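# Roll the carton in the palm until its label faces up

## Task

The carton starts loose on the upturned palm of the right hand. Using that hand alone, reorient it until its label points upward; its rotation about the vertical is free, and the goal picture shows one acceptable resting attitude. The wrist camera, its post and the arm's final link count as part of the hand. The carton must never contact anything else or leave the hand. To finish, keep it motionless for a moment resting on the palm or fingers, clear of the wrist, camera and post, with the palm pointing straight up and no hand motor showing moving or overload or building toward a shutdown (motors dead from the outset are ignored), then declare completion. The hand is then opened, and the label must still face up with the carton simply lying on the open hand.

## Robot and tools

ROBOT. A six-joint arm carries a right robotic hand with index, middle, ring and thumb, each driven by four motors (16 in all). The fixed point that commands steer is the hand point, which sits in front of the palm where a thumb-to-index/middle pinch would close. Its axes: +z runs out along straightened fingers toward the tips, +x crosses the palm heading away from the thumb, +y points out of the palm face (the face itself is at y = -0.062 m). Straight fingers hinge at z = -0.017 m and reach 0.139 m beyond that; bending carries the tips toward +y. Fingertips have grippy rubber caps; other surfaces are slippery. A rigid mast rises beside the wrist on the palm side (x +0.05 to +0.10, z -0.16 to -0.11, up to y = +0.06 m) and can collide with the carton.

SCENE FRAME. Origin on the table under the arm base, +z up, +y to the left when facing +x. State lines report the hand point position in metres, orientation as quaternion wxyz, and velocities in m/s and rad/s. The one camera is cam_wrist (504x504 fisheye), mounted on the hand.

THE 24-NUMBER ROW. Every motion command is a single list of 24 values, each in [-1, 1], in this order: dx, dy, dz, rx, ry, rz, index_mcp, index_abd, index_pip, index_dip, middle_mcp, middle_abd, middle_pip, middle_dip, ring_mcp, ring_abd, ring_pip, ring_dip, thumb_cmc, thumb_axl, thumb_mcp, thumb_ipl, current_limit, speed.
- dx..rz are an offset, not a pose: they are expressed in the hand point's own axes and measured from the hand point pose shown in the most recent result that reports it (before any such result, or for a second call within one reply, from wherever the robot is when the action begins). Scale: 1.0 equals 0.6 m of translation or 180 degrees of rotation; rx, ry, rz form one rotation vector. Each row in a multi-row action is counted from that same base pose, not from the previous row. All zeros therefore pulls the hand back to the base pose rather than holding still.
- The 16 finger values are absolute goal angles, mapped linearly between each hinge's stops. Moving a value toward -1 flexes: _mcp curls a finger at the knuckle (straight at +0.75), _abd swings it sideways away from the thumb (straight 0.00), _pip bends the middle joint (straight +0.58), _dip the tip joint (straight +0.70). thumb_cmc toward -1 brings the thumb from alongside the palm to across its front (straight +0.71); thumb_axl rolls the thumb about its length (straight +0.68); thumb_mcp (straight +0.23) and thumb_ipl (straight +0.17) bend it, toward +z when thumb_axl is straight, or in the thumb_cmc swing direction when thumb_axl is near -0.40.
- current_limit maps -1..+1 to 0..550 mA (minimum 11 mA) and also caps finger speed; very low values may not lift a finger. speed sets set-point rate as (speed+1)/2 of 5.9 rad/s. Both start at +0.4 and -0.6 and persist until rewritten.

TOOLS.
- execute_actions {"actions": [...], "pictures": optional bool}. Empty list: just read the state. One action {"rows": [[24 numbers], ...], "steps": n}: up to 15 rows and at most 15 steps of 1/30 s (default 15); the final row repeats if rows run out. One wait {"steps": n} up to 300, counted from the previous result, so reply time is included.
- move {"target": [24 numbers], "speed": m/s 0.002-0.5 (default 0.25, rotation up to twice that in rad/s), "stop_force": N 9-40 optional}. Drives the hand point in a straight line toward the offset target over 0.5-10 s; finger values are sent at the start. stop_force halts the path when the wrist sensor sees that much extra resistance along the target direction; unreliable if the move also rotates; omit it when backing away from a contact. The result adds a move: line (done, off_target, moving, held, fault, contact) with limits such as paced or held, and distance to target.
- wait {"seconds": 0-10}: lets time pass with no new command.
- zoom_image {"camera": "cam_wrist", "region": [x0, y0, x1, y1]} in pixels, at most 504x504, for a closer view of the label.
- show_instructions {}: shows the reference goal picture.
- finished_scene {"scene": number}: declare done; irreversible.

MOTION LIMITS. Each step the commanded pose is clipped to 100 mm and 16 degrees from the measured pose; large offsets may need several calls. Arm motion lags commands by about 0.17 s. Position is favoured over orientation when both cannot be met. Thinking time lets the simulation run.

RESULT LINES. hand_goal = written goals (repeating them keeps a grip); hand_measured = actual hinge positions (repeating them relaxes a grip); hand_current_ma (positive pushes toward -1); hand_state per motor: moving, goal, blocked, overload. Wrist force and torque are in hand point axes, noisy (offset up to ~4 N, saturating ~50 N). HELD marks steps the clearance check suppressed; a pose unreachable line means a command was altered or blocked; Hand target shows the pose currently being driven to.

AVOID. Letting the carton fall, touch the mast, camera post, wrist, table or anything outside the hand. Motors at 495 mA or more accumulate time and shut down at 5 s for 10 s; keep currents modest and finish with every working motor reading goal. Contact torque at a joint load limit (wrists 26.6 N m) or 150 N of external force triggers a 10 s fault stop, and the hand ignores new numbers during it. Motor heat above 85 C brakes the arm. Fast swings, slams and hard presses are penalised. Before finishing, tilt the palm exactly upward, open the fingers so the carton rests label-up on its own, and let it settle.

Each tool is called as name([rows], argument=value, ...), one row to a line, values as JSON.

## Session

show_instructions()

execute_actions(actions=[])

Reference images for this scene: goal picture from the wrist camera place.

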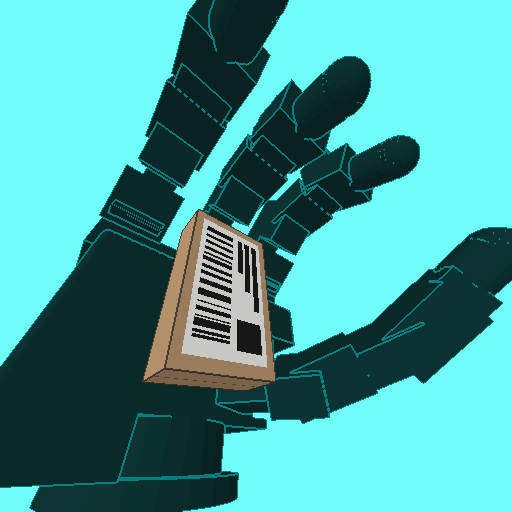

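Scene clock: 0.00 s of 4800.00 s.
end_effector_position=(+0.6115, +0.0823, +0.4912) hand_goal=(+0.046, +0.000, -0.008, +0.280, +0.046, +0.000, -0.008, +0.280, +0.046, +0.000, -0.008, +0.280, -0.104, +0.266, +0.032, -0.018) hand_measured=(+0.060, +0.000, -0.006, +0.282, +0.060, +0.000, -0.006, +0.282, +0.064, +0.000, -0.006, +0.282, -0.092, +0.270, +0.034, -0.016) hand_current_ma=(+79, +0, +12, +12, +78, +0, +12, +14, +91, +0, +13, +12, +63, +27, +11, +11) hand_state=(goal, goal, goal, goal, goal, goal, goal, goal, goal, goal, goal, goal, goal, goal, goal, goal) hand_current_limit=0.40 hand_speed=-0.60 end_effector_quat_wxyz=(+0.495, +0.451, +0.529, +0.522) end_effector_velocity=(-0.001, +0.000, -0.000) end_effector_angular_velocity=(+0.001, +0.000, +0.000)
Joint positions: [-0.162 -1.193  2.181 -4.164 -1.314 -0.044]
Joint velocities: [ 0.    -0.     0.002 -0.001  0.     0.001]
Wrist force (N, on the end effector, along its own x y z axes, offset not removed): no reading
Wrist torque (N m, same axes, about the end effector's origin, offset not removed): no reading
Hand target: +0.611, +0.082, +0.491; +0.495, +0.451, +0.529, +0.522
camera_calibration (this result's frames):
cam_wrist: T_world_to_cam=[[0.0514371, -0.715218, 0.697006, -0.283976], [-0.639288, -0.559774, -0.527222, 0.651017], [0.767245, -0.418469, -0.486023, -0.0731314], [0, 0, 0, 1]] pos_world=[0.486904, 0.130714, 0.50562]

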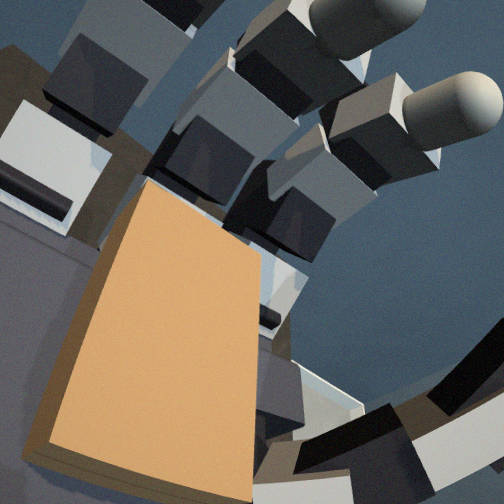

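zoom_image(camera="cam_wrist", region=[0, 150, 354, 504])

Region (0, 150, 354, 504) of cam_wrist's 504x504 image, scaled by 1.424, with more detail than that image has.

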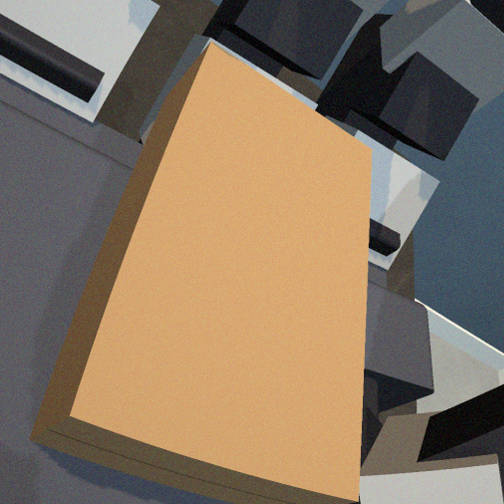

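move(target=[0,0,0,0.2606,0.0066,0.016, -0.40,-0.15,0.32,0.45, -0.40,0,0.32,0.45, -0.40,0.15,0.32,0.45, 0.0,0.266,0.032,-0.018, 0.4,-0.6], speed=0.2)

Scene clock: 26.70 s of 4800.00 s.
end_effector_position=(+0.6117, +0.0822, +0.4911) hand_goal=(-0.400, -0.150, +0.320, +0.450, -0.400, +0.000, +0.320, +0.450, -0.400, +0.150, +0.320, +0.450, +0.000, +0.266, +0.032, -0.018) hand_measured=(-0.392, -0.148, +0.320, +0.448, -0.392, +0.000, +0.320, +0.446, -0.390, +0.148, +0.320, +0.448, +0.004, +0.270, +0.032, -0.016) hand_current_ma=(+42, +10, -4, -13, +44, +0, -4, -16, +49, -11, -4, -13, +20, +26, -6, +8) hand_state=(goal, goal, goal, goal, goal, goal, goal, goal, goal, goal, goal, goal, goal, goal, goal, goal) hand_current_limit=0.40 hand_speed=-0.60 end_effector_quat_wxyz=(+0.257, +0.618, +0.687, +0.285) end_effector_velocity=(-0.000, +0.000, -0.000) end_effector_angular_velocity=(+0.000, +0.012, +0.000)
Joint positions: [-0.148 -1.733  2.06  -2.669 -1.401 -0.172]
Joint velocities: [ 0.001 -0.002 -0.007  0.02  -0.002  0.   ]
Wrist force (N, on the end effector, along its own x y z axes, offset not removed): [0.5 -3.0 2.7]
Wrist torque (N m, same axes, about the end effector's origin, offset not removed): [-0.45 -0.26 -0.02]
Hand target: +0.612, +0.082, +0.491; +0.257, +0.618, +0.687, +0.284
Off the commanded pose: 0.000 m, 0 deg.
move: done
camera_calibration (this result's frames):
cam_wrist: T_world_to_cam=[[0.540831, -0.699233, 0.46752, -0.471948], [-0.824346, -0.551108, 0.129361, 0.441139], [0.167201, -0.45536, -0.874466, 0.487491], [0, 0, 0, 1]] pos_world=[0.537386, 0.135097, 0.589873]

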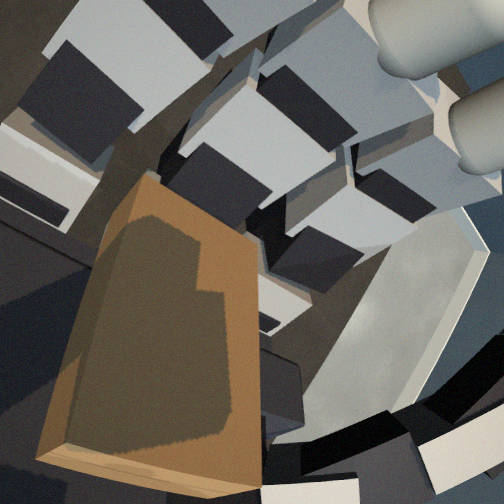

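move(target=[0,0,0,0.18,0,0, -0.40,-0.15,0.32,0.45, -0.40,0,0.32,0.45, -0.40,0.15,0.32,0.45, 0.0,0.266,0.032,-0.018, 0.4,-0.6], speed=0.2)

Scene clock: 30.80 s of 4800.00 s.
end_effector_position=(+0.6119, +0.0822, +0.4911) hand_goal=(-0.400, -0.150, +0.320, +0.450, -0.400, +0.000, +0.320, +0.450, -0.400, +0.150, +0.320, +0.450, +0.000, +0.266, +0.032, -0.018) hand_measured=(-0.390, -0.148, +0.320, +0.448, -0.388, +0.000, +0.320, +0.448, -0.388, +0.148, +0.320, +0.448, +0.004, +0.270, +0.030, -0.018) hand_current_ma=(+51, +10, +1, -12, +69, +0, +2, -14, +59, -11, +1, -12, +20, +26, -14, +6) hand_state=(goal, goal, goal, goal, goal, goal, goal, goal, goal, goal, goal, goal, goal, goal, goal, goal) hand_current_limit=0.40 hand_speed=-0.60 end_effector_quat_wxyz=(+0.075, +0.665, +0.739, +0.082) end_effector_velocity=(-0.000, +0.000, +0.000) end_effector_angular_velocity=(-0.001, +0.010, -0.000)
Joint positions: [-0.102 -1.621  1.57  -1.737 -1.529 -0.191]
Joint velocities: [ 0.001  0.004 -0.011  0.017 -0.002  0.   ]
Wrist force (N, on the end effector, along its own x y z axes, offset not removed): [1.5 -3.8 2.3]
Wrist torque (N m, same axes, about the end effector's origin, offset not removed): [-0.17 -0.26 0.13]
Hand target: +0.612, +0.082, +0.491; +0.075, +0.665, +0.739, +0.082
Off the commanded pose: 0.000 m, 0 deg.
move: done
camera_calibration (this result's frames):
cam_wrist: T_world_to_cam=[[0.717854, -0.680535, 0.146825, -0.424413], [-0.620153, -0.529224, 0.579078, 0.0936775], [-0.31638, -0.506747, -0.801942, 0.751909], [0, 0, 0, 1]] pos_world=[0.60065, 0.141776, 0.611055]

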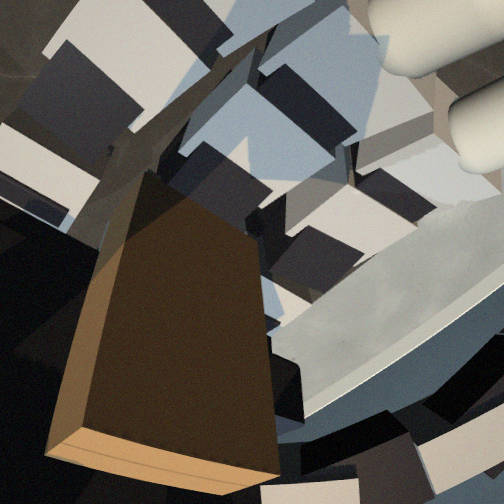

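zoom_image(camera="cam_wrist", region=[60, 120, 340, 400])

Region (60, 120, 340, 400) of cam_wrist's 504x504 image, scaled by 1.800, with more detail than that image has.

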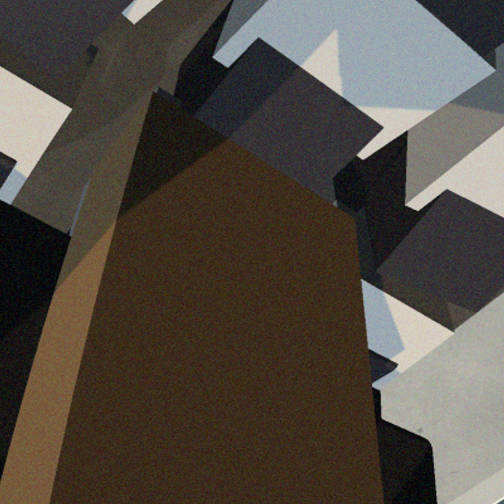

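move(target=[0,0,0,0.085,0,0, -0.55,-0.15,0.1,0.26, -0.55,0,0.1,0.26, -0.55,0.15,0.3,0.4, 0.0,0.266,0.032,-0.018, 0.4,-0.8], speed=0.15)

Scene clock: 40.60 s of 4800.00 s.
end_effector_position=(+0.6119, +0.0822, +0.4910) hand_goal=(-0.550, -0.150, +0.100, +0.260, -0.550, +0.000, +0.100, +0.260, -0.550, +0.150, +0.300, +0.400, +0.000, +0.266, +0.032, -0.018) hand_measured=(-0.524, -0.148, +0.108, +0.262, -0.512, +0.000, +0.108, +0.264, -0.520, +0.148, +0.308, +0.404, +0.002, +0.270, +0.030, -0.018) hand_current_ma=(+137, +10, +39, +16, +206, +0, +39, +19, +164, -11, +42, +18, +13, +26, -15, +6) hand_state=(blocked, goal, goal, goal, blocked, goal, goal, goal, blocked, goal, goal, goal, goal, goal, goal, goal) hand_current_limit=0.40 hand_speed=-0.80 end_effector_quat_wxyz=(-0.014, +0.669, +0.743, -0.017) end_effector_velocity=(+0.001, +0.000, +0.000) end_effector_angular_velocity=(-0.001, +0.011, -0.001)
Joint positions: [-0.08  -1.468  1.275 -1.334 -1.58  -0.174]
Joint velocities: [ 0.001  0.009 -0.016  0.018 -0.001  0.002]
Wrist force (N, on the end effector, along its own x y z axes, offset not removed): [-0.6 1.5 1.9]
Wrist torque (N m, same axes, about the end effector's origin, offset not removed): [0.39 0.01 0.03]
Hand target: +0.612, +0.082, +0.491; -0.014, +0.669, +0.743, -0.017
Off the commanded pose: 0.000 m, 0 deg.
move: done
camera_calibration (this result's frames):
cam_wrist: T_world_to_cam=[[0.733739, -0.678893, -0.0270392, -0.348943], [-0.445305, -0.510576, 0.735537, -0.0916187], [-0.513156, -0.527652, -0.676945, 0.812646], [0, 0, 0, 1]] pos_world=[0.632249, 0.145121, 0.60807]

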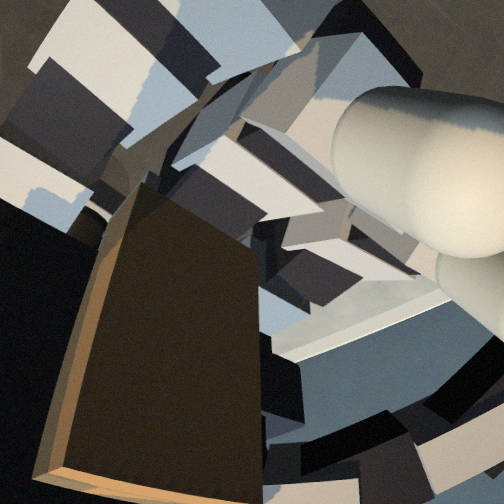

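execute_actions(actions=[])

Scene clock: 48.63 s of 4800.00 s.
end_effector_position=(+0.6120, +0.0822, +0.4911) hand_goal=(-0.550, -0.150, +0.100, +0.260, -0.550, +0.000, +0.100, +0.260, -0.550, +0.150, +0.300, +0.400, +0.000, +0.266, +0.032, -0.018) hand_measured=(-0.524, -0.148, +0.108, +0.262, -0.512, +0.000, +0.108, +0.264, -0.520, +0.148, +0.308, +0.404, +0.002, +0.270, +0.030, -0.018) hand_current_ma=(+137, +10, +39, +16, +206, +0, +39, +19, +164, -11, +42, +18, +13, +26, -15, +6) hand_state=(blocked, goal, goal, goal, blocked, goal, goal, goal, blocked, goal, goal, goal, goal, goal, goal, goal) hand_current_limit=0.40 hand_speed=-0.80 end_effector_quat_wxyz=(-0.014, +0.669, +0.743, -0.017) end_effector_velocity=(+0.000, +0.000, +0.000) end_effector_angular_velocity=(+0.000, -0.000, -0.001)
Joint positions: [-0.08  -1.467  1.273 -1.332 -1.58  -0.174]
Joint velocities: [ 0.     0.001 -0.001  0.     0.     0.001]
Wrist force (N, on the end effector, along its own x y z axes, offset not removed): [4.9 2.9 5.5]
Wrist torque (N m, same axes, about the end effector's origin, offset not removed): [0.05 -0.93 0.66]
Hand target: +0.612, +0.082, +0.491; -0.014, +0.669, +0.743, -0.017
Off the commanded pose: 0.000 m, 0 deg.
Steps of this call (steps 1 to 241: nothing new was sent). Readings (end_effector_position | what the end effector reports):
1: (+0.6119, +0.0822, +0.4910) | hand_goal=(-0.550, -0.150, +0.100, +0.260, -0.550, +0.000, +0.100, +0.260, -0.550, +0.150, +0.300, +0.400, +0.000, +0.266, +0.032, -0.018) hand_measured=(-0.524, -0.148, +0.108, +0.262, -0.512, +0.000, +0.108, +0.264, -0.520, +0.148, +0.308, +0.404, +0.002, +0.270, +0.030, -0.018) hand_current_ma=(+137, +10, +39, +16, +206, +0, +39, +19, +164, -11, +42, +18, +13, +26, -15, +6) hand_state=(blocked, goal, goal, goal, blocked, goal, goal, goal, blocked, goal, goal, goal, goal, goal, goal, goal) hand_current_limit=0.40 hand_speed=-0.80
2: (+0.6119, +0.0822, +0.4910) | hand_goal=(-0.550, -0.150, +0.100, +0.260, -0.550, +0.000, +0.100, +0.260, -0.550, +0.150, +0.300, +0.400, +0.000, +0.266, +0.032, -0.018) hand_measured=(-0.524, -0.148, +0.108, +0.262, -0.512, +0.000, +0.108, +0.264, -0.520, +0.148, +0.308, +0.404, +0.002, +0.270, +0.030, -0.018) hand_current_ma=(+137, +10, +39, +16, +206, +0, +39, +19, +164, -11, +42, +18, +13, +26, -15, +6) hand_state=(blocked, goal, goal, goal, blocked, goal, goal, goal, blocked, goal, goal, goal, goal, goal, goal, goal) hand_current_limit=0.40 hand_speed=-0.80
4: (+0.6119, +0.0822, +0.4911) | hand_goal=(-0.550, -0.150, +0.100, +0.260, -0.550, +0.000, +0.100, +0.260, -0.550, +0.150, +0.300, +0.400, +0.000, +0.266, +0.032, -0.018) hand_measured=(-0.524, -0.148, +0.108, +0.262, -0.512, +0.000, +0.108, +0.264, -0.520, +0.148, +0.308, +0.404, +0.002, +0.270, +0.030, -0.018) hand_current_ma=(+137, +10, +39, +16, +206, +0, +39, +19, +164, -11, +42, +18, +13, +26, -15, +6) hand_state=(blocked, goal, goal, goal, blocked, goal, goal, goal, blocked, goal, goal, goal, goal, goal, goal, goal) hand_current_limit=0.40 hand_speed=-0.80
8: (+0.6120, +0.0822, +0.4911) | hand_goal=(-0.550, -0.150, +0.100, +0.260, -0.550, +0.000, +0.100, +0.260, -0.550, +0.150, +0.300, +0.400, +0.000, +0.266, +0.032, -0.018) hand_measured=(-0.524, -0.148, +0.108, +0.262, -0.512, +0.000, +0.108, +0.264, -0.520, +0.148, +0.308, +0.404, +0.002, +0.270, +0.030, -0.018) hand_current_ma=(+137, +10, +39, +16, +206, +0, +39, +19, +164, -11, +42, +18, +13, +26, -15, +6) hand_state=(blocked, goal, goal, goal, blocked, goal, goal, goal, blocked, goal, goal, goal, goal, goal, goal, goal) hand_current_limit=0.40 hand_speed=-0.80
241: the state above
camera_calibration (this result's frames):
cam_wrist: T_world_to_cam=[[0.733692, -0.678917, -0.0277128, -0.348594], [-0.444591, -0.510504, 0.736019, -0.0923083], [-0.513843, -0.527691, -0.676393, 0.812823], [0, 0, 0, 1]] pos_world=[0.632385, 0.145129, 0.608068]

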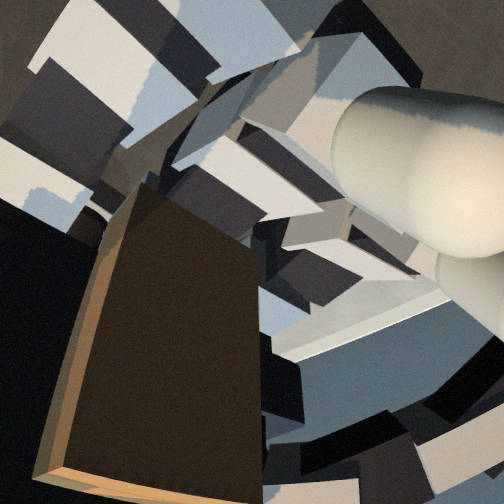

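move(target=[0,0,0,0.08,0,0,-0.70,-0.15,0.15,0.30,-0.70,0,0.15,0.30,-0.57,0.15,0.3,0.4,0,0.266,0.032,-0.018,0.4,-0.8], speed=0.12)

Scene clock: 51.83 s of 4800.00 s.
end_effector_position=(+0.6120, +0.0822, +0.4910) hand_goal=(-0.700, -0.150, +0.150, +0.300, -0.700, +0.000, +0.150, +0.300, -0.570, +0.150, +0.300, +0.400, +0.000, +0.266, +0.032, -0.018) hand_measured=(-0.674, -0.148, +0.150, +0.298, -0.662, +0.000, +0.150, +0.298, -0.538, +0.148, +0.308, +0.404, +0.000, +0.270, +0.030, -0.018) hand_current_ma=(+140, +10, +1, -12, +205, +0, +1, -14, +166, -11, +42, +18, +4, +26, -15, +6) hand_state=(blocked, goal, goal, goal, blocked, goal, goal, goal, blocked, goal, goal, goal, goal, goal, goal, goal) hand_current_limit=0.40 hand_speed=-0.80 end_effector_quat_wxyz=(-0.097, +0.661, +0.736, -0.110) end_effector_velocity=(+0.001, -0.001, +0.001) end_effector_angular_velocity=(-0.001, +0.008, -0.001)
Joint positions: [-0.062 -1.276  0.946 -0.948 -1.617 -0.15 ]
Joint velocities: [-0.     0.009 -0.017  0.015 -0.001  0.001]
Wrist force (N, on the end effector, along its own x y z axes, offset not removed): [3.4 -0.1 3.2]
Wrist torque (N m, same axes, about the end effector's origin, offset not removed): [-0.07 -0.51 0.35]
Hand target: +0.612, +0.082, +0.491; -0.098, +0.661, +0.736, -0.110
Off the commanded pose: 0.000 m, 0 deg.
move: done
camera_calibration (this result's frames):
cam_wrist: T_world_to_cam=[[0.706433, -0.681852, -0.189816, -0.252124], [-0.247888, -0.489552, 0.835997, -0.263442], [-0.662951, -0.543523, -0.514858, 0.826053], [0, 0, 0, 1]] pos_world=[0.660437, 0.1481, 0.59768]

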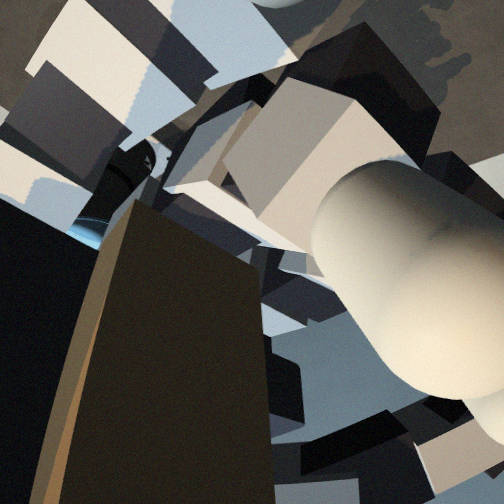

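move(target=[0,0,0,0.03,0,0,-0.70,-0.15,0.15,0.30,-0.70,0,0.15,0.30,-0.57,0.15,0.3,0.4,0,0.266,0.032,-0.018,0.4,-0.8], speed=0.08)

Scene clock: 57.53 s of 4800.00 s.
end_effector_position=(+0.6120, +0.0822, +0.4910) hand_goal=(-0.700, -0.150, +0.150, +0.300, -0.700, +0.000, +0.150, +0.300, -0.570, +0.150, +0.300, +0.400, +0.000, +0.266, +0.032, -0.018) hand_measured=(-0.674, -0.148, +0.150, +0.298, -0.662, +0.000, +0.150, +0.298, -0.540, +0.148, +0.308, +0.404, +0.000, +0.270, +0.030, -0.018) hand_current_ma=(+140, +10, +1, -12, +205, +0, +1, -14, +162, -11, +42, +18, +1, +26, -15, +6) hand_state=(blocked, goal, goal, goal, blocked, goal, goal, goal, blocked, goal, goal, goal, goal, goal, goal, goal) hand_current_limit=0.40 hand_speed=-0.80 end_effector_quat_wxyz=(-0.128, +0.656, +0.730, -0.144) end_effector_velocity=(+0.000, +0.000, -0.000) end_effector_angular_velocity=(-0.001, +0.014, +0.000)
Joint positions: [-0.056 -1.19   0.804 -0.799 -1.629 -0.14 ]
Joint velocities: [ 0.001  0.014 -0.023  0.022 -0.001  0.001]
Wrist force (N, on the end effector, along its own x y z axes, offset not removed): [3.6 -1.5 2.2]
Wrist torque (N m, same axes, about the end effector's origin, offset not removed): [-0.06 -0.47 0.37]
Hand target: +0.612, +0.082, +0.491; -0.128, +0.656, +0.730, -0.144
Off the commanded pose: 0.000 m, 0 deg.
move: done
camera_calibration (this result's frames):
cam_wrist: T_world_to_cam=[[0.686195, -0.684007, -0.247531, -0.211242], [-0.16939, -0.481188, 0.860096, -0.32396], [-0.707421, -0.548264, -0.446052, 0.819856], [0, 0, 0, 1]] pos_world=[0.67006, 0.149121, 0.592047]

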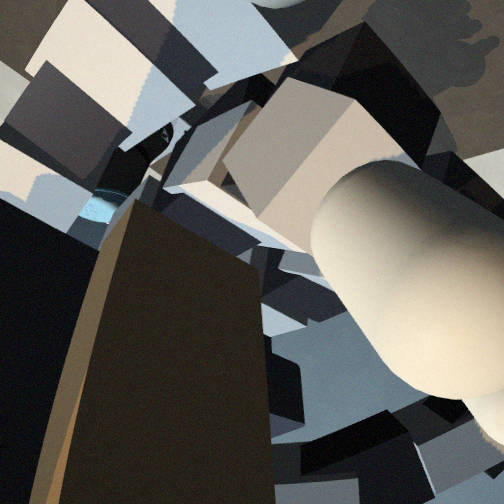

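zoom_image(camera="cam_wrist", region=[0, 150, 320, 504])

Region (0, 150, 320, 504) of cam_wrist's 504x504 image, scaled by 1.424, with more detail than that image has; it fills the left 456 columns of this view, and the rest is white.

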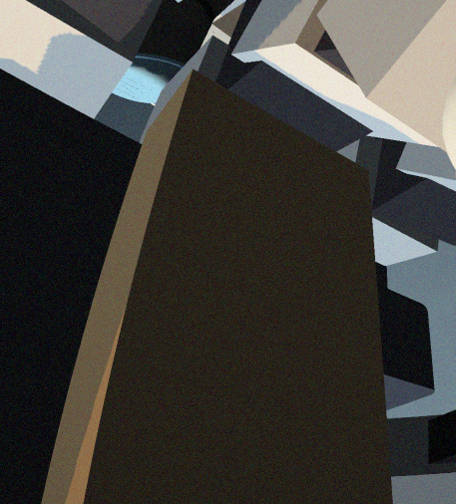

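execute_actions([
  {"rows": [[0,0,0,0,0,0,-0.62,-0.15,0.15,0.30,-0.62,0,0.15,0.30,-0.57,0.15,0.3,0.4,0,0.266,0.032,-0.018,0.4,-0.92]], "steps": 15},
])

wait(seconds=0.5)

Scene clock: 99.70 s of 4800.00 s.
end_effector_position=(+0.6120, +0.0822, +0.4909) hand_goal=(-0.620, -0.150, +0.150, +0.300, -0.620, +0.000, +0.150, +0.300, -0.570, +0.150, +0.300, +0.400, +0.000, +0.266, +0.032, -0.018) hand_measured=(-0.614, -0.148, +0.150, +0.298, -0.602, +0.000, +0.156, +0.302, -0.540, +0.148, +0.308, +0.404, +0.000, +0.270, +0.030, -0.018) hand_current_ma=(+53, +10, +2, -12, +111, +0, +34, +7, +160, -11, +42, +18, +0, +26, -15, +6) hand_state=(moving, goal, goal, goal, moving, goal, goal, goal, blocked, goal, goal, goal, goal, goal, goal, goal) hand_current_limit=0.40 hand_speed=-0.92 end_effector_quat_wxyz=(-0.128, +0.656, +0.730, -0.144) end_effector_velocity=(-0.001, +0.000, +0.002) end_effector_angular_velocity=(-0.000, -0.005, -0.000)
Joint positions: [-0.056 -1.19   0.804 -0.799 -1.629 -0.14 ]
Joint velocities: [ 0.    -0.004  0.001 -0.002 -0.     0.   ]
Wrist force (N, on the end effector, along its own x y z axes, offset not removed): [2.6 2.1 5.5]
Wrist torque (N m, same axes, about the end effector's origin, offset not removed): [0.10 -0.49 0.43]
Hand target: +0.612, +0.082, +0.491; -0.128, +0.656, +0.730, -0.144
Off the commanded pose: 0.000 m, 0 deg.
Steps of this call (steps 1 to 1250: nothing new was sent; steps 1251 to 1265: all 15 steps of this action). Readings (end_effector_position | what the end effector reports):
1251: (+0.6120, +0.0822, +0.4910) | hand_goal=(-0.620, -0.150, +0.150, +0.300, -0.620, +0.000, +0.150, +0.300, -0.570, +0.150, +0.300, +0.400, +0.000, +0.266, +0.032, -0.018) hand_measured=(-0.674, -0.148, +0.150, +0.298, -0.662, +0.000, +0.150, +0.298, -0.540, +0.148, +0.308, +0.404, +0.000, +0.270, +0.030, -0.018) hand_current_ma=(+140, +10, +1, -12, +205, +0, +1, -14, +161, -11, +42, +18, +1, +26, -15, +6) hand_state=(moving, goal, goal, goal, moving, goal, goal, goal, blocked, goal, goal, goal, goal, goal, goal, goal) hand_current_limit=0.40 hand_speed=-0.92
1252: (+0.6121, +0.0822, +0.4910) | hand_goal=(-0.620, -0.150, +0.150, +0.300, -0.620, +0.000, +0.150, +0.300, -0.570, +0.150, +0.300, +0.400, +0.000, +0.266, +0.032, -0.018) hand_measured=(-0.674, -0.148, +0.150, +0.298, -0.662, +0.000, +0.150, +0.298, -0.540, +0.148, +0.308, +0.404, +0.000, +0.270, +0.030, -0.018) hand_current_ma=(+97, +10, +1, -12, +163, +0, +1, -14, +161, -11, +42, +18, +1, +26, -15, +6) hand_state=(moving, goal, goal, goal, moving, goal, goal, goal, blocked, goal, goal, goal, goal, goal, goal, goal) hand_current_limit=0.40 hand_speed=-0.92
1254: (+0.6121, +0.0821, +0.4910) | hand_goal=(-0.620, -0.150, +0.150, +0.300, -0.620, +0.000, +0.150, +0.300, -0.570, +0.150, +0.300, +0.400, +0.000, +0.266, +0.032, -0.018) hand_measured=(-0.674, -0.148, +0.150, +0.298, -0.662, +0.000, +0.150, +0.298, -0.540, +0.148, +0.308, +0.404, +0.000, +0.270, +0.030, -0.018) hand_current_ma=(+40, +10, +1, -12, +93, +0, +1, -14, +161, -11, +42, +18, +1, +26, -15, +6) hand_state=(moving, goal, goal, goal, moving, goal, goal, goal, blocked, goal, goal, goal, goal, goal, goal, goal) hand_current_limit=0.40 hand_speed=-0.92
1258: (+0.6121, +0.0822, +0.4909) | hand_goal=(-0.620, -0.150, +0.150, +0.300, -0.620, +0.000, +0.150, +0.300, -0.570, +0.150, +0.300, +0.400, +0.000, +0.266, +0.032, -0.018) hand_measured=(-0.654, -0.148, +0.150, +0.298, -0.648, +0.000, +0.150, +0.298, -0.540, +0.148, +0.308, +0.404, +0.000, +0.270, +0.030, -0.018) hand_current_ma=(+41, +10, +1, -12, +77, +0, +1, -14, +161, -11, +42, +18, +1, +26, -15, +6) hand_state=(moving, goal, goal, goal, moving, goal, goal, goal, blocked, goal, goal, goal, goal, goal, goal, goal) hand_current_limit=0.40 hand_speed=-0.92
1265: the state above
camera_calibration (this result's frames):
cam_wrist: T_world_to_cam=[[0.686134, -0.68407, -0.247525, -0.211194], [-0.169382, -0.481125, 0.860133, -0.323953], [-0.707481, -0.54824, -0.445986, 0.819866], [0, 0, 0, 1]] pos_world=[0.670075, 0.14915, 0.592016]

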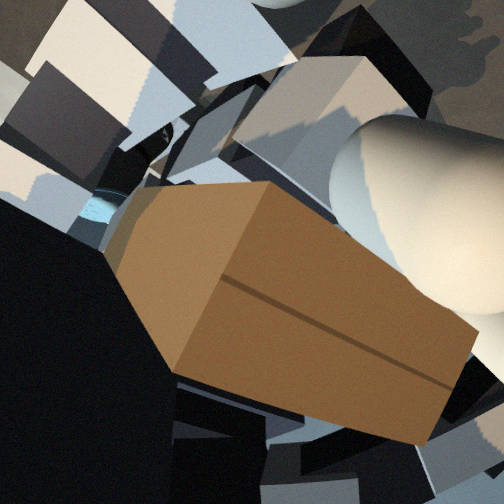

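Scene clock: 100.20 s of 4800.00 s.
end_effector_position=(+0.6120, +0.0822, +0.4910) hand_goal=(-0.620, -0.150, +0.150, +0.300, -0.620, +0.000, +0.150, +0.300, -0.570, +0.150, +0.300, +0.400, +0.000, +0.266, +0.032, -0.018) hand_measured=(-0.610, -0.148, +0.150, +0.298, -0.600, +0.000, +0.156, +0.302, -0.540, +0.148, +0.308, +0.404, +0.000, +0.270, +0.030, -0.018) hand_current_ma=(+49, +10, +2, -12, +106, +0, +34, +7, +160, -11, +42, +18, +0, +26, -15, +6) hand_state=(goal, goal, goal, goal, goal, goal, goal, goal, blocked, goal, goal, goal, goal, goal, goal, goal) hand_current_limit=0.40 hand_speed=-0.92 end_effector_quat_wxyz=(-0.128, +0.656, +0.730, -0.144) end_effector_velocity=(-0.000, +0.000, -0.001) end_effector_angular_velocity=(+0.001, +0.002, +0.000)
Joint positions: [-0.056 -1.19   0.804 -0.799 -1.629 -0.14 ]
Joint velocities: [-0.     0.001 -0.     0.001  0.001 -0.001]
Wrist force (N, on the end effector, along its own x y z axes, offset not removed): [0.6 -0.4 1.7]
Wrist torque (N m, same axes, about the end effector's origin, offset not removed): [0.20 -0.19 0.10]
Hand target: +0.612, +0.082, +0.491; -0.128, +0.656, +0.730, -0.144
Off the commanded pose: 0.000 m, 0 deg.
Steps of this call (steps 1 to 15: nothing new was sent). Readings (end_effector_position | what the end effector reports):
1: (+0.6120, +0.0822, +0.4909) | hand_goal=(-0.620, -0.150, +0.150, +0.300, -0.620, +0.000, +0.150, +0.300, -0.570, +0.150, +0.300, +0.400, +0.000, +0.266, +0.032, -0.018) hand_measured=(-0.612, -0.148, +0.150, +0.298, -0.600, +0.000, +0.156, +0.302, -0.540, +0.148, +0.308, +0.404, +0.000, +0.270, +0.030, -0.018) hand_current_ma=(+50, +10, +2, -12, +106, +0, +34, +7, +160, -11, +42, +18, +0, +26, -15, +6) hand_state=(moving, goal, goal, goal, moving, goal, goal, goal, blocked, goal, goal, goal, goal, goal, goal, goal) hand_current_limit=0.40 hand_speed=-0.92
2: (+0.6120, +0.0822, +0.4909) | hand_goal=(-0.620, -0.150, +0.150, +0.300, -0.620, +0.000, +0.150, +0.300, -0.570, +0.150, +0.300, +0.400, +0.000, +0.266, +0.032, -0.018) hand_measured=(-0.610, -0.148, +0.150, +0.298, -0.600, +0.000, +0.156, +0.302, -0.540, +0.148, +0.308, +0.404, +0.000, +0.270, +0.030, -0.018) hand_current_ma=(+49, +10, +2, -12, +106, +0, +34, +7, +160, -11, +42, +18, +0, +26, -15, +6) hand_state=(goal, goal, goal, goal, goal, goal, goal, goal, blocked, goal, goal, goal, goal, goal, goal, goal) hand_current_limit=0.40 hand_speed=-0.92
4: (+0.6120, +0.0822, +0.4909) | hand_goal=(-0.620, -0.150, +0.150, +0.300, -0.620, +0.000, +0.150, +0.300, -0.570, +0.150, +0.300, +0.400, +0.000, +0.266, +0.032, -0.018) hand_measured=(-0.610, -0.148, +0.150, +0.298, -0.600, +0.000, +0.156, +0.302, -0.540, +0.148, +0.308, +0.404, +0.000, +0.270, +0.030, -0.018) hand_current_ma=(+49, +10, +2, -12, +106, +0, +34, +7, +160, -11, +42, +18, +0, +26, -15, +6) hand_state=(goal, goal, goal, goal, goal, goal, goal, goal, blocked, goal, goal, goal, goal, goal, goal, goal) hand_current_limit=0.40 hand_speed=-0.92
8: (+0.6120, +0.0822, +0.4909) | hand_goal=(-0.620, -0.150, +0.150, +0.300, -0.620, +0.000, +0.150, +0.300, -0.570, +0.150, +0.300, +0.400, +0.000, +0.266, +0.032, -0.018) hand_measured=(-0.610, -0.148, +0.150, +0.298, -0.600, +0.000, +0.156, +0.302, -0.540, +0.148, +0.308, +0.404, +0.000, +0.270, +0.030, -0.018) hand_current_ma=(+49, +10, +2, -12, +106, +0, +34, +7, +160, -11, +42, +18, +0, +26, -15, +6) hand_state=(goal, goal, goal, goal, goal, goal, goal, goal, blocked, goal, goal, goal, goal, goal, goal, goal) hand_current_limit=0.40 hand_speed=-0.92
15: the state above
camera_calibration (this result's frames):
cam_wrist: T_world_to_cam=[[0.686195, -0.684006, -0.247532, -0.211241], [-0.169389, -0.481188, 0.860097, -0.32396], [-0.707421, -0.548265, -0.446051, 0.819856], [0, 0, 0, 1]] pos_world=[0.670061, 0.149123, 0.592046]

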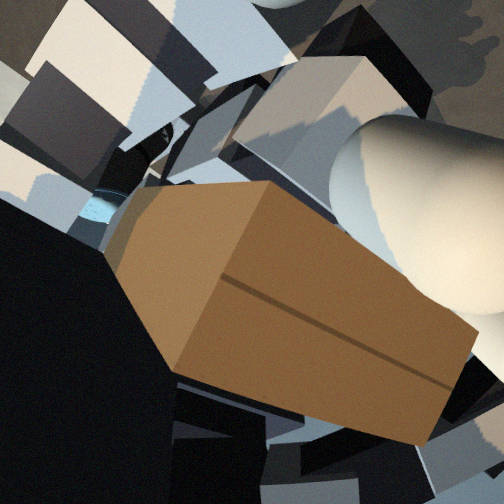

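move(target=[0,0,0,-0.03,0,0,-0.66,-0.15,0.3,0.40,-0.66,0,0.3,0.40,-0.57,0.15,0.3,0.4,0,0.266,0.032,-0.018,0.4,-0.88], speed=0.08)

Scene clock: 114.13 s of 4800.00 s.
end_effector_position=(+0.6120, +0.0822, +0.4910) hand_goal=(-0.660, -0.150, +0.300, +0.400, -0.660, +0.000, +0.300, +0.400, -0.570, +0.150, +0.300, +0.400, +0.000, +0.266, +0.032, -0.018) hand_measured=(-0.634, -0.148, +0.300, +0.398, -0.612, +0.000, +0.304, +0.400, -0.540, +0.148, +0.308, +0.404, +0.000, +0.270, +0.030, -0.018) hand_current_ma=(+142, +10, +2, -11, +255, +0, +24, -2, +160, -11, +42, +18, +0, +26, -15, +6) hand_state=(blocked, goal, goal, goal, blocked, goal, goal, goal, blocked, goal, goal, goal, goal, goal, goal, goal) hand_current_limit=0.40 hand_speed=-0.88 end_effector_quat_wxyz=(-0.097, +0.661, +0.736, -0.110) end_effector_velocity=(+0.001, +0.000, -0.001) end_effector_angular_velocity=(+0.003, -0.012, +0.002)
Joint positions: [-0.062 -1.276  0.946 -0.948 -1.617 -0.15 ]
Joint velocities: [-0.001 -0.01   0.02  -0.022  0.003 -0.003]
Wrist force (N, on the end effector, along its own x y z axes, offset not removed): [-0.5 -2.2 -1.3]
Wrist torque (N m, same axes, about the end effector's origin, offset not removed): [0.13 -0.14 -0.20]
Hand target: +0.612, +0.082, +0.491; -0.097, +0.661, +0.736, -0.109
Off the commanded pose: 0.000 m, 0 deg.
move: done
camera_calibration (this result's frames):
cam_wrist: T_world_to_cam=[[0.706448, -0.681842, -0.189795, -0.252127], [-0.247899, -0.48955, 0.835995, -0.263429], [-0.662931, -0.543536, -0.51487, 0.826026], [0, 0, 0, 1]] pos_world=[0.660409, 0.148103, 0.597668]

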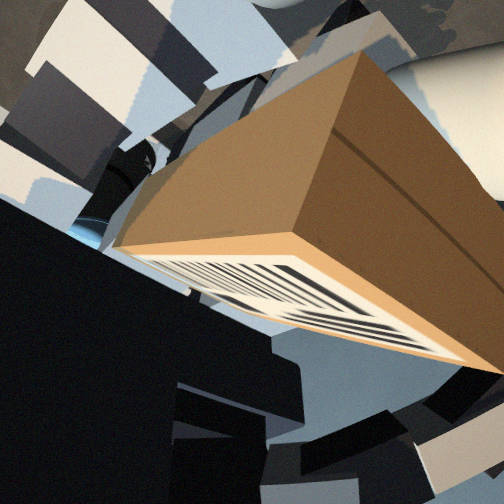

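move(target=[0,0,0,-0.1,0,0,-0.64,-0.2,0.3,0.40,-0.64,0,0.3,0.40,-0.57,0.15,0.3,0.4,0,0.266,0.032,-0.018,0.4,-0.85], speed=0.15)

Scene clock: 119.33 s of 4800.00 s.
end_effector_position=(+0.6119, +0.0822, +0.4910) hand_goal=(-0.640, -0.200, +0.300, +0.400, -0.640, +0.000, +0.300, +0.400, -0.570, +0.150, +0.300, +0.400, +0.000, +0.266, +0.032, -0.018) hand_measured=(-0.630, -0.192, +0.300, +0.398, -0.612, +0.000, +0.304, +0.400, -0.540, +0.148, +0.308, +0.404, +0.000, +0.270, +0.030, -0.018) hand_current_ma=(+56, +39, +4, -11, +148, +0, +24, -2, +160, -11, +42, +18, +0, +26, -16, +6) hand_state=(goal, goal, goal, goal, blocked, goal, goal, goal, blocked, goal, goal, goal, goal, goal, goal, goal) hand_current_limit=0.40 hand_speed=-0.85 end_effector_quat_wxyz=(+0.007, +0.669, +0.744, +0.006) end_effector_velocity=(+0.000, -0.000, -0.001) end_effector_angular_velocity=(+0.001, -0.009, -0.000)
Joint positions: [-0.085 -1.508  1.347 -1.427 -1.569 -0.179]
Joint velocities: [-0.001 -0.006  0.014 -0.017  0.002 -0.001]
Wrist force (N, on the end effector, along its own x y z axes, offset not removed): [3.8 0.9 1.9]
Wrist torque (N m, same axes, about the end effector's origin, offset not removed): [0.13 -0.70 0.13]
Hand target: +0.612, +0.082, +0.491; +0.007, +0.669, +0.744, +0.007
Off the commanded pose: 0.000 m, 0 deg.
move: done
camera_calibration (this result's frames):
cam_wrist: T_world_to_cam=[[0.734171, -0.678828, 0.0135949, -0.36912], [-0.489477, -0.515294, 0.70348, -0.0484958], [-0.470537, -0.523129, -0.710585, 0.802696], [0, 0, 0, 1]] pos_world=[0.624957, 0.144355, 0.609517]

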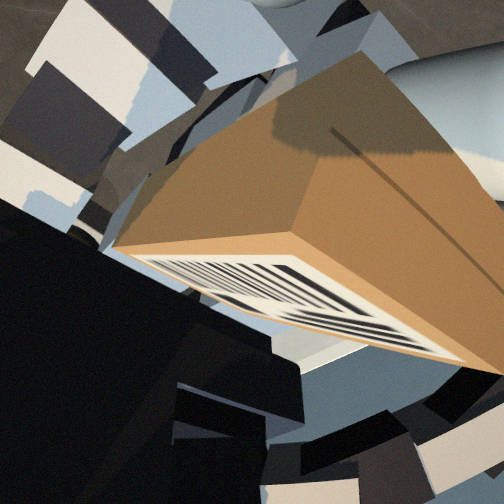

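move(target=[0,0,0,-0.1,0,0,-0.46,-0.2,0.3,0.40,-0.46,0,0.3,0.40,-0.46,0.15,0.3,0.4,0,0.266,0.032,-0.018,0.4,-0.85], speed=0.15)

Scene clock: 125.37 s of 4800.00 s.
end_effector_position=(+0.6118, +0.0822, +0.4911) hand_goal=(-0.460, -0.200, +0.300, +0.400, -0.460, +0.000, +0.300, +0.400, -0.460, +0.150, +0.300, +0.400, +0.000, +0.266, +0.032, -0.018) hand_measured=(-0.452, -0.192, +0.300, +0.398, -0.438, +0.000, +0.304, +0.400, -0.448, +0.148, +0.308, +0.404, +0.000, +0.270, +0.030, -0.018) hand_current_ma=(+45, +39, +4, -11, +113, -1, +25, -2, +60, -11, +42, +18, +0, +26, -16, +6) hand_state=(goal, goal, goal, goal, blocked, goal, goal, goal, goal, goal, goal, goal, goal, goal, goal, goal) hand_current_limit=0.40 hand_speed=-0.85 end_effector_quat_wxyz=(+0.111, +0.660, +0.733, +0.122) end_effector_velocity=(+0.000, +0.000, -0.001) end_effector_angular_velocity=(+0.001, -0.009, +0.002)
Joint positions: [-0.111 -1.669  1.68  -1.906 -1.506 -0.195]
Joint velocities: [-0.001 -0.004  0.011 -0.017  0.002 -0.002]
Wrist force (N, on the end effector, along its own x y z axes, offset not removed): [5.0 -0.7 6.6]
Wrist torque (N m, same axes, about the end effector's origin, offset not removed): [-0.34 -0.75 0.61]
Hand target: +0.612, +0.082, +0.491; +0.111, +0.659, +0.733, +0.123
Off the commanded pose: 0.000 m, 0 deg.
move: done
camera_calibration (this result's frames):
cam_wrist: T_world_to_cam=[[0.698261, -0.682563, 0.21573, -0.446012], [-0.678732, -0.535507, 0.502548, 0.167541], [-0.227496, -0.497332, -0.837201, 0.714054], [0, 0, 0, 1]] pos_world=[0.587593, 0.14041, 0.609828]

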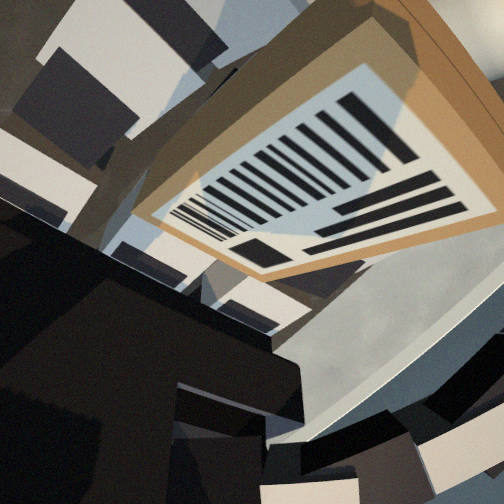

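move(target=[0,0,0,-0.12,0,0,-0.24,-0.2,0.3,0.40,-0.24,0,0.3,0.40,-0.24,0.15,0.3,0.4,0,0.266,0.032,-0.018,0.4,-0.85], speed=0.15)

Scene clock: 129.47 s of 4800.00 s.
end_effector_position=(+0.6116, +0.0822, +0.4912) hand_goal=(-0.240, -0.200, +0.300, +0.400, -0.240, +0.000, +0.300, +0.400, -0.240, +0.150, +0.300, +0.400, +0.000, +0.266, +0.032, -0.018) hand_measured=(-0.228, -0.192, +0.302, +0.398, -0.226, +0.000, +0.304, +0.400, -0.228, +0.148, +0.308, +0.404, +0.002, +0.270, +0.030, -0.018) hand_current_ma=(+66, +39, +9, -10, +71, -1, +25, -2, +64, -11, +40, +17, +9, +26, -16, +6) hand_state=(goal, goal, goal, goal, goal, goal, goal, goal, goal, goal, goal, goal, goal, goal, goal, goal) hand_current_limit=0.40 hand_speed=-0.85 end_effector_quat_wxyz=(+0.232, +0.627, +0.697, +0.257) end_effector_velocity=(-0.000, -0.000, -0.000) end_effector_angular_velocity=(+0.001, -0.011, -0.001)
Joint positions: [-0.142 -1.741  2.005 -2.527 -1.419 -0.181]
Joint velocities: [-0.    -0.001  0.009 -0.019  0.001  0.002]
Wrist force (N, on the end effector, along its own x y z axes, offset not removed): [0.1 3.1 4.7]
Wrist torque (N m, same axes, about the end effector's origin, offset not removed): [0.34 -0.09 0.31]
Hand target: +0.612, +0.082, +0.491; +0.233, +0.627, +0.697, +0.257
Off the commanded pose: 0.000 m, 0 deg.
move: done
camera_calibration (this result's frames):
cam_wrist: T_world_to_cam=[[0.576362, -0.695405, 0.429208, -0.475131], [-0.811328, -0.549767, 0.198756, 0.398864], [0.0977481, -0.462784, -0.881066, 0.533907], [0, 0, 0, 1]] pos_world=[0.545269, 0.135957, 0.595061]

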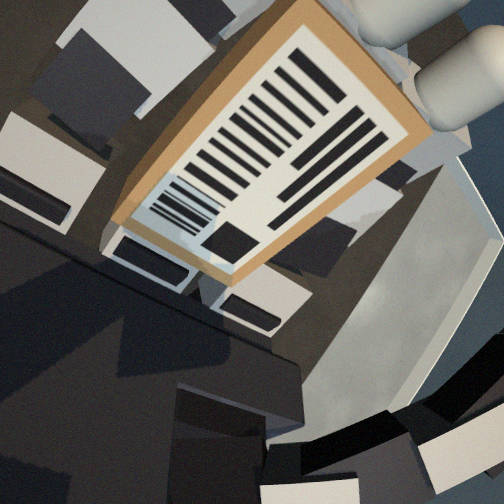

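move(target=[0,0,0,-0.13,0,0,0.05,-0.2,0.3,0.40,0.05,0,0.3,0.40,0.05,0.15,0.3,0.4,0,0.266,0.032,-0.018,0.4,-0.83], speed=0.17)

Scene clock: 133.53 s of 4800.00 s.
end_effector_position=(+0.6114, +0.0822, +0.4912) hand_goal=(+0.050, -0.200, +0.300, +0.400, +0.050, +0.000, +0.300, +0.400, +0.050, +0.150, +0.300, +0.400, +0.000, +0.266, +0.032, -0.018) hand_measured=(+0.062, -0.192, +0.302, +0.398, +0.062, +0.000, +0.304, +0.400, +0.062, +0.148, +0.308, +0.404, +0.004, +0.270, +0.030, -0.018) hand_current_ma=(+65, +39, +9, -10, +69, -1, +25, -2, +63, -11, +40, +17, +18, +26, -16, +6) hand_state=(goal, goal, goal, goal, goal, goal, goal, goal, goal, goal, goal, goal, goal, goal, goal, goal) hand_current_limit=0.40 hand_speed=-0.83 end_effector_quat_wxyz=(+0.355, +0.568, +0.631, +0.393) end_effector_velocity=(-0.000, +0.000, +0.002) end_effector_angular_velocity=(+0.001, -0.013, -0.000)
Joint positions: [-0.162 -1.601  2.221 -3.291 -1.342 -0.115]
Joint velocities: [ 0.001  0.006  0.001 -0.02   0.     0.003]
Wrist force (N, on the end effector, along its own x y z axes, offset not removed): [0.9 -0.5 0.0]
Wrist torque (N m, same axes, about the end effector's origin, offset not removed): [0.01 -0.20 0.20]
Hand target: +0.611, +0.082, +0.491; +0.355, +0.567, +0.631, +0.393
Off the commanded pose: 0.000 m, 0 deg.
move: done
camera_calibration (this result's frames):
cam_wrist: T_world_to_cam=[[0.366582, -0.717678, 0.592078, -0.424989], [-0.819147, -0.550711, -0.160365, 0.579963], [0.441154, -0.426212, -0.789764, 0.276113], [0, 0, 0, 1]] pos_world=[0.50906, 0.132069, 0.562696]

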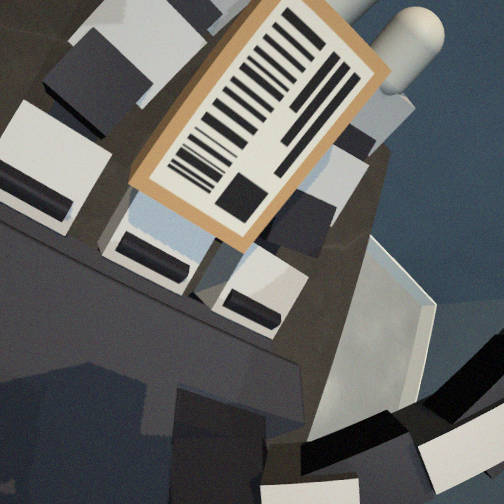

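move(target=[0,0,0,-0.1453,0,0.0005,0.46,-0.2,0.3,0.40,0.46,0,0.3,0.40,0.46,0.15,0.3,0.4,0,0.266,0.032,-0.018,0.4,-0.8], speed=0.17)

Scene clock: 140.33 s of 4800.00 s.
end_effector_position=(+0.6112, +0.0822, +0.4912) hand_goal=(+0.460, -0.200, +0.300, +0.400, +0.460, +0.000, +0.300, +0.400, +0.460, +0.150, +0.300, +0.400, +0.000, +0.266, +0.032, -0.018) hand_measured=(+0.472, -0.192, +0.302, +0.398, +0.474, +0.000, +0.304, +0.400, +0.472, +0.148, +0.308, +0.404, +0.004, +0.270, +0.030, -0.018) hand_current_ma=(+66, +39, +9, -10, +71, -1, +25, -2, +65, -11, +38, +17, +22, +26, -13, +6) hand_state=(goal, goal, goal, goal, goal, goal, goal, goal, goal, goal, goal, goal, goal, goal, goal, goal) hand_current_limit=0.40 hand_speed=-0.80 end_effector_quat_wxyz=(+0.473, +0.474, +0.525, +0.526) end_effector_velocity=(-0.001, +0.001, +0.001) end_effector_angular_velocity=(+0.000, -0.014, +0.000)
Joint positions: [-0.152 -1.225  2.195 -4.109 -1.326  0.002]
Joint velocities: [ 0.002  0.009 -0.004 -0.019 -0.001  0.002]
Wrist force (N, on the end effector, along its own x y z axes, offset not removed): [2.9 -0.4 3.3]
Wrist torque (N m, same axes, about the end effector's origin, offset not removed): [-0.33 -0.28 0.28]
Hand target: +0.611, +0.082, +0.491; +0.473, +0.473, +0.525, +0.526
Off the commanded pose: 0.000 m, 0 deg.
move: done
camera_calibration (this result's frames):
cam_wrist: T_world_to_cam=[[0.0783503, -0.74935, 0.657522, -0.278287], [-0.660617, -0.532979, -0.528695, 0.662407], [0.746623, -0.392947, -0.536793, -0.0375044], [0, 0, 0, 1]] pos_world=[0.487403, 0.129778, 0.513059]

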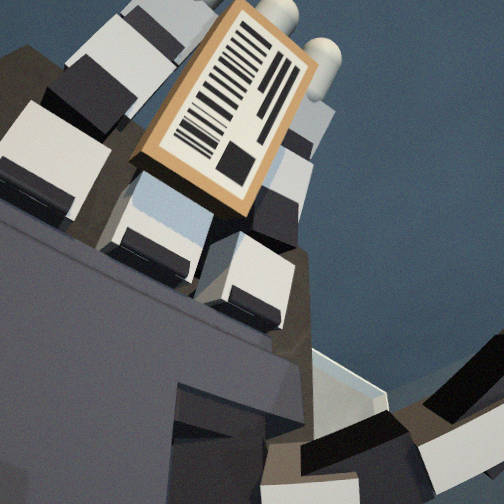

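move(target=[0,0,0,0,0,0,0.68,-0.15,0.5,0.55,0.68,0,0.5,0.55,0.68,0.1,0.5,0.55,0,0.266,0.032,-0.018,0.4,-0.88], speed=0.05)

Scene clock: 153.93 s of 4800.00 s.
end_effector_position=(+0.6112, +0.0822, +0.4912) hand_goal=(+0.680, -0.150, +0.500, +0.550, +0.680, +0.000, +0.500, +0.550, +0.680, +0.100, +0.500, +0.550, +0.000, +0.266, +0.032, -0.018) hand_measured=(+0.690, -0.154, +0.500, +0.548, +0.696, +0.000, +0.502, +0.548, +0.692, +0.104, +0.500, +0.548, +0.004, +0.270, +0.030, -0.018) hand_current_ma=(+53, -16, +3, -11, +88, -1, +11, -13, +61, +15, +3, -11, +22, +26, -12, +6) hand_state=(goal, goal, goal, goal, goal, goal, goal, goal, goal, goal, goal, goal, goal, goal, goal, goal) hand_current_limit=0.40 hand_speed=-0.88 end_effector_quat_wxyz=(+0.473, +0.474, +0.525, +0.526) end_effector_velocity=(-0.000, -0.000, -0.000) end_effector_angular_velocity=(-0.000, +0.000, -0.001)
Joint positions: [-0.152 -1.225  2.195 -4.11  -1.326  0.002]
Joint velocities: [-0.001  0.     0.001 -0.001  0.    -0.   ]
Wrist force (N, on the end effector, along its own x y z axes, offset not removed): [2.3 3.1 3.3]
Wrist torque (N m, same axes, about the end effector's origin, offset not removed): [0.32 -0.22 0.42]
Hand target: +0.611, +0.082, +0.491; +0.473, +0.474, +0.525, +0.526
Off the commanded pose: 0.000 m, 0 deg.
move: done
camera_calibration (this result's frames):
cam_wrist: T_world_to_cam=[[0.0783553, -0.74935, 0.657522, -0.278286], [-0.660615, -0.532983, -0.528694, 0.662407], [0.746625, -0.392943, -0.536794, -0.0375049], [0, 0, 0, 1]] pos_world=[0.487403, 0.12978, 0.513058]

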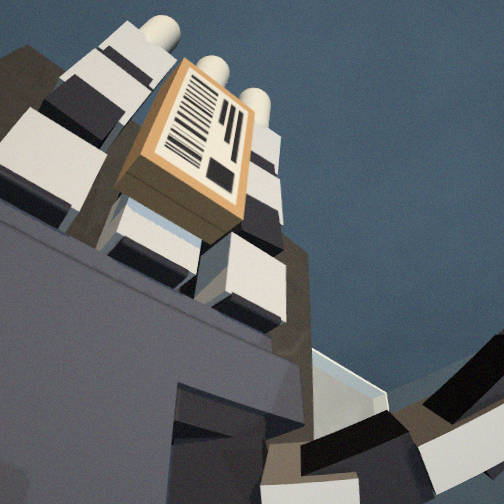

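move(target=[0,0,0,0,0,0,0.72,0,0.56,0.66,0.72,0,0.56,0.66,0.72,0,0.56,0.66,0,0.266,0.032,-0.018,0.4,-0.85], speed=0.1)

Scene clock: 156.80 s of 4800.00 s.
end_effector_position=(+0.6112, +0.0822, +0.4912) hand_goal=(+0.720, +0.000, +0.560, +0.660, +0.720, +0.000, +0.560, +0.660, +0.720, +0.000, +0.560, +0.660, +0.000, +0.266, +0.032, -0.018) hand_measured=(+0.730, -0.004, +0.560, +0.658, +0.736, +0.000, +0.562, +0.658, +0.732, +0.004, +0.560, +0.658, +0.004, +0.270, +0.030, -0.018) hand_current_ma=(+53, -16, +3, -11, +90, -1, +9, -13, +62, +14, +3, -11, +22, +26, -12, +6) hand_state=(goal, goal, goal, goal, goal, goal, goal, goal, goal, goal, goal, goal, goal, goal, goal, goal) hand_current_limit=0.40 hand_speed=-0.85 end_effector_quat_wxyz=(+0.473, +0.474, +0.525, +0.526) end_effector_velocity=(-0.001, +0.001, +0.002) end_effector_angular_velocity=(-0.002, -0.003, +0.001)
Joint positions: [-0.152 -1.225  2.195 -4.109 -1.326  0.002]
Joint velocities: [ 0.001 -0.003  0.    -0.001 -0.    -0.001]
Wrist force (N, on the end effector, along its own x y z axes, offset not removed): [3.4 -3.3 4.5]
Wrist torque (N m, same axes, about the end effector's origin, offset not removed): [-0.67 -0.61 0.18]
Hand target: +0.611, +0.082, +0.491; +0.473, +0.474, +0.525, +0.526
Off the commanded pose: 0.000 m, 0 deg.
move: done
camera_calibration (this result's frames):
cam_wrist: T_world_to_cam=[[0.0783487, -0.74935, 0.657523, -0.278287], [-0.660616, -0.532979, -0.528696, 0.662407], [0.746624, -0.392947, -0.536791, -0.0375047], [0, 0, 0, 1]] pos_world=[0.487402, 0.129778, 0.51306]

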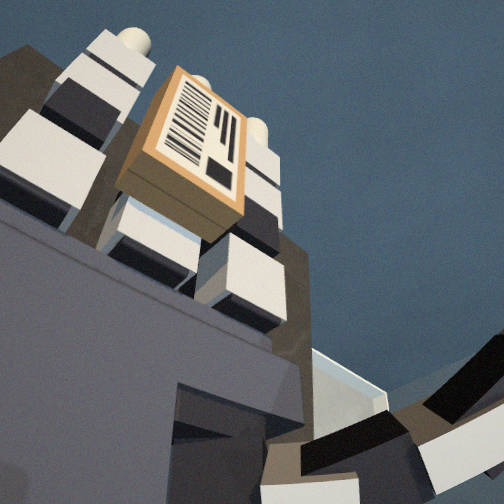

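wait(seconds=1)

Scene clock: 160.13 s of 4800.00 s.
end_effector_position=(+0.6112, +0.0822, +0.4912) hand_goal=(+0.720, +0.000, +0.560, +0.660, +0.720, +0.000, +0.560, +0.660, +0.720, +0.000, +0.560, +0.660, +0.000, +0.266, +0.032, -0.018) hand_measured=(+0.730, -0.004, +0.560, +0.658, +0.736, +0.000, +0.562, +0.658, +0.732, +0.004, +0.560, +0.658, +0.004, +0.270, +0.030, -0.018) hand_current_ma=(+53, -16, +3, -11, +90, -1, +9, -13, +62, +14, +3, -11, +22, +26, -12, +6) hand_state=(goal, goal, goal, goal, goal, goal, goal, goal, goal, goal, goal, goal, goal, goal, goal, goal) hand_current_limit=0.40 hand_speed=-0.85 end_effector_quat_wxyz=(+0.473, +0.474, +0.525, +0.526) end_effector_velocity=(+0.000, +0.000, +0.000) end_effector_angular_velocity=(+0.000, +0.000, +0.001)
Joint positions: [-0.152 -1.225  2.195 -4.109 -1.326  0.002]
Joint velocities: [ 0.     0.    -0.001  0.001  0.     0.   ]
Wrist force (N, on the end effector, along its own x y z axes, offset not removed): [3.4 -1.6 0.2]
Wrist torque (N m, same axes, about the end effector's origin, offset not removed): [-0.21 -0.44 0.18]
Hand target: +0.611, +0.082, +0.491; +0.473, +0.474, +0.525, +0.526
Off the commanded pose: 0.000 m, 0 deg.
Steps of this call (steps 1 to 100: nothing new was sent). Readings (end_effector_position | what the end effector reports):
1: (+0.6112, +0.0822, +0.4912) | hand_goal=(+0.720, +0.000, +0.560, +0.660, +0.720, +0.000, +0.560, +0.660, +0.720, +0.000, +0.560, +0.660, +0.000, +0.266, +0.032, -0.018) hand_measured=(+0.730, -0.004, +0.560, +0.658, +0.736, +0.000, +0.562, +0.658, +0.732, +0.004, +0.560, +0.658, +0.004, +0.270, +0.030, -0.018) hand_current_ma=(+53, -16, +3, -11, +90, -1, +9, -13, +62, +14, +3, -11, +22, +26, -12, +6) hand_state=(goal, goal, goal, goal, goal, goal, goal, goal, goal, goal, goal, goal, goal, goal, goal, goal) hand_current_limit=0.40 hand_speed=-0.85
2: (+0.6112, +0.0822, +0.4912) | hand_goal=(+0.720, +0.000, +0.560, +0.660, +0.720, +0.000, +0.560, +0.660, +0.720, +0.000, +0.560, +0.660, +0.000, +0.266, +0.032, -0.018) hand_measured=(+0.730, -0.004, +0.560, +0.658, +0.736, +0.000, +0.562, +0.658, +0.732, +0.004, +0.560, +0.658, +0.004, +0.270, +0.030, -0.018) hand_current_ma=(+53, -16, +3, -11, +90, -1, +9, -13, +62, +14, +3, -11, +22, +26, -12, +6) hand_state=(goal, goal, goal, goal, goal, goal, goal, goal, goal, goal, goal, goal, goal, goal, goal, goal) hand_current_limit=0.40 hand_speed=-0.85
4: (+0.6112, +0.0822, +0.4912) | hand_goal=(+0.720, +0.000, +0.560, +0.660, +0.720, +0.000, +0.560, +0.660, +0.720, +0.000, +0.560, +0.660, +0.000, +0.266, +0.032, -0.018) hand_measured=(+0.730, -0.004, +0.560, +0.658, +0.736, +0.000, +0.562, +0.658, +0.732, +0.004, +0.560, +0.658, +0.004, +0.270, +0.030, -0.018) hand_current_ma=(+53, -16, +3, -11, +90, -1, +9, -13, +62, +14, +3, -11, +22, +26, -12, +6) hand_state=(goal, goal, goal, goal, goal, goal, goal, goal, goal, goal, goal, goal, goal, goal, goal, goal) hand_current_limit=0.40 hand_speed=-0.85
8: (+0.6112, +0.0822, +0.4912) | hand_goal=(+0.720, +0.000, +0.560, +0.660, +0.720, +0.000, +0.560, +0.660, +0.720, +0.000, +0.560, +0.660, +0.000, +0.266, +0.032, -0.018) hand_measured=(+0.730, -0.004, +0.560, +0.658, +0.736, +0.000, +0.562, +0.658, +0.732, +0.004, +0.560, +0.658, +0.004, +0.270, +0.030, -0.018) hand_current_ma=(+54, -16, +3, -11, +90, -1, +9, -13, +62, +14, +3, -11, +22, +26, -12, +6) hand_state=(goal, goal, goal, goal, goal, goal, goal, goal, goal, goal, goal, goal, goal, goal, goal, goal) hand_current_limit=0.40 hand_speed=-0.85
100: the state above
camera_calibration (this result's frames):
cam_wrist: T_world_to_cam=[[0.0783489, -0.74935, 0.657523, -0.278287], [-0.660616, -0.532979, -0.528696, 0.662407], [0.746624, -0.392947, -0.536791, -0.0375046], [0, 0, 0, 1]] pos_world=[0.487402, 0.129778, 0.51306]

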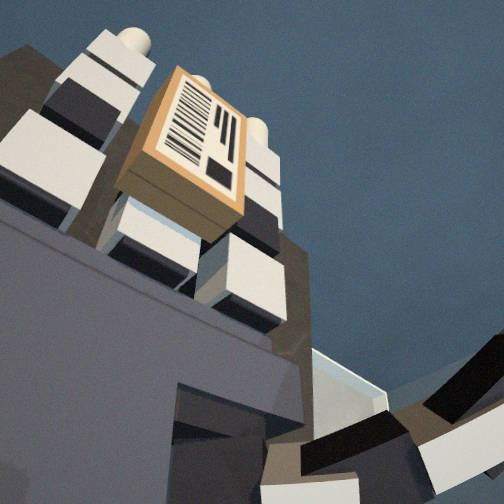

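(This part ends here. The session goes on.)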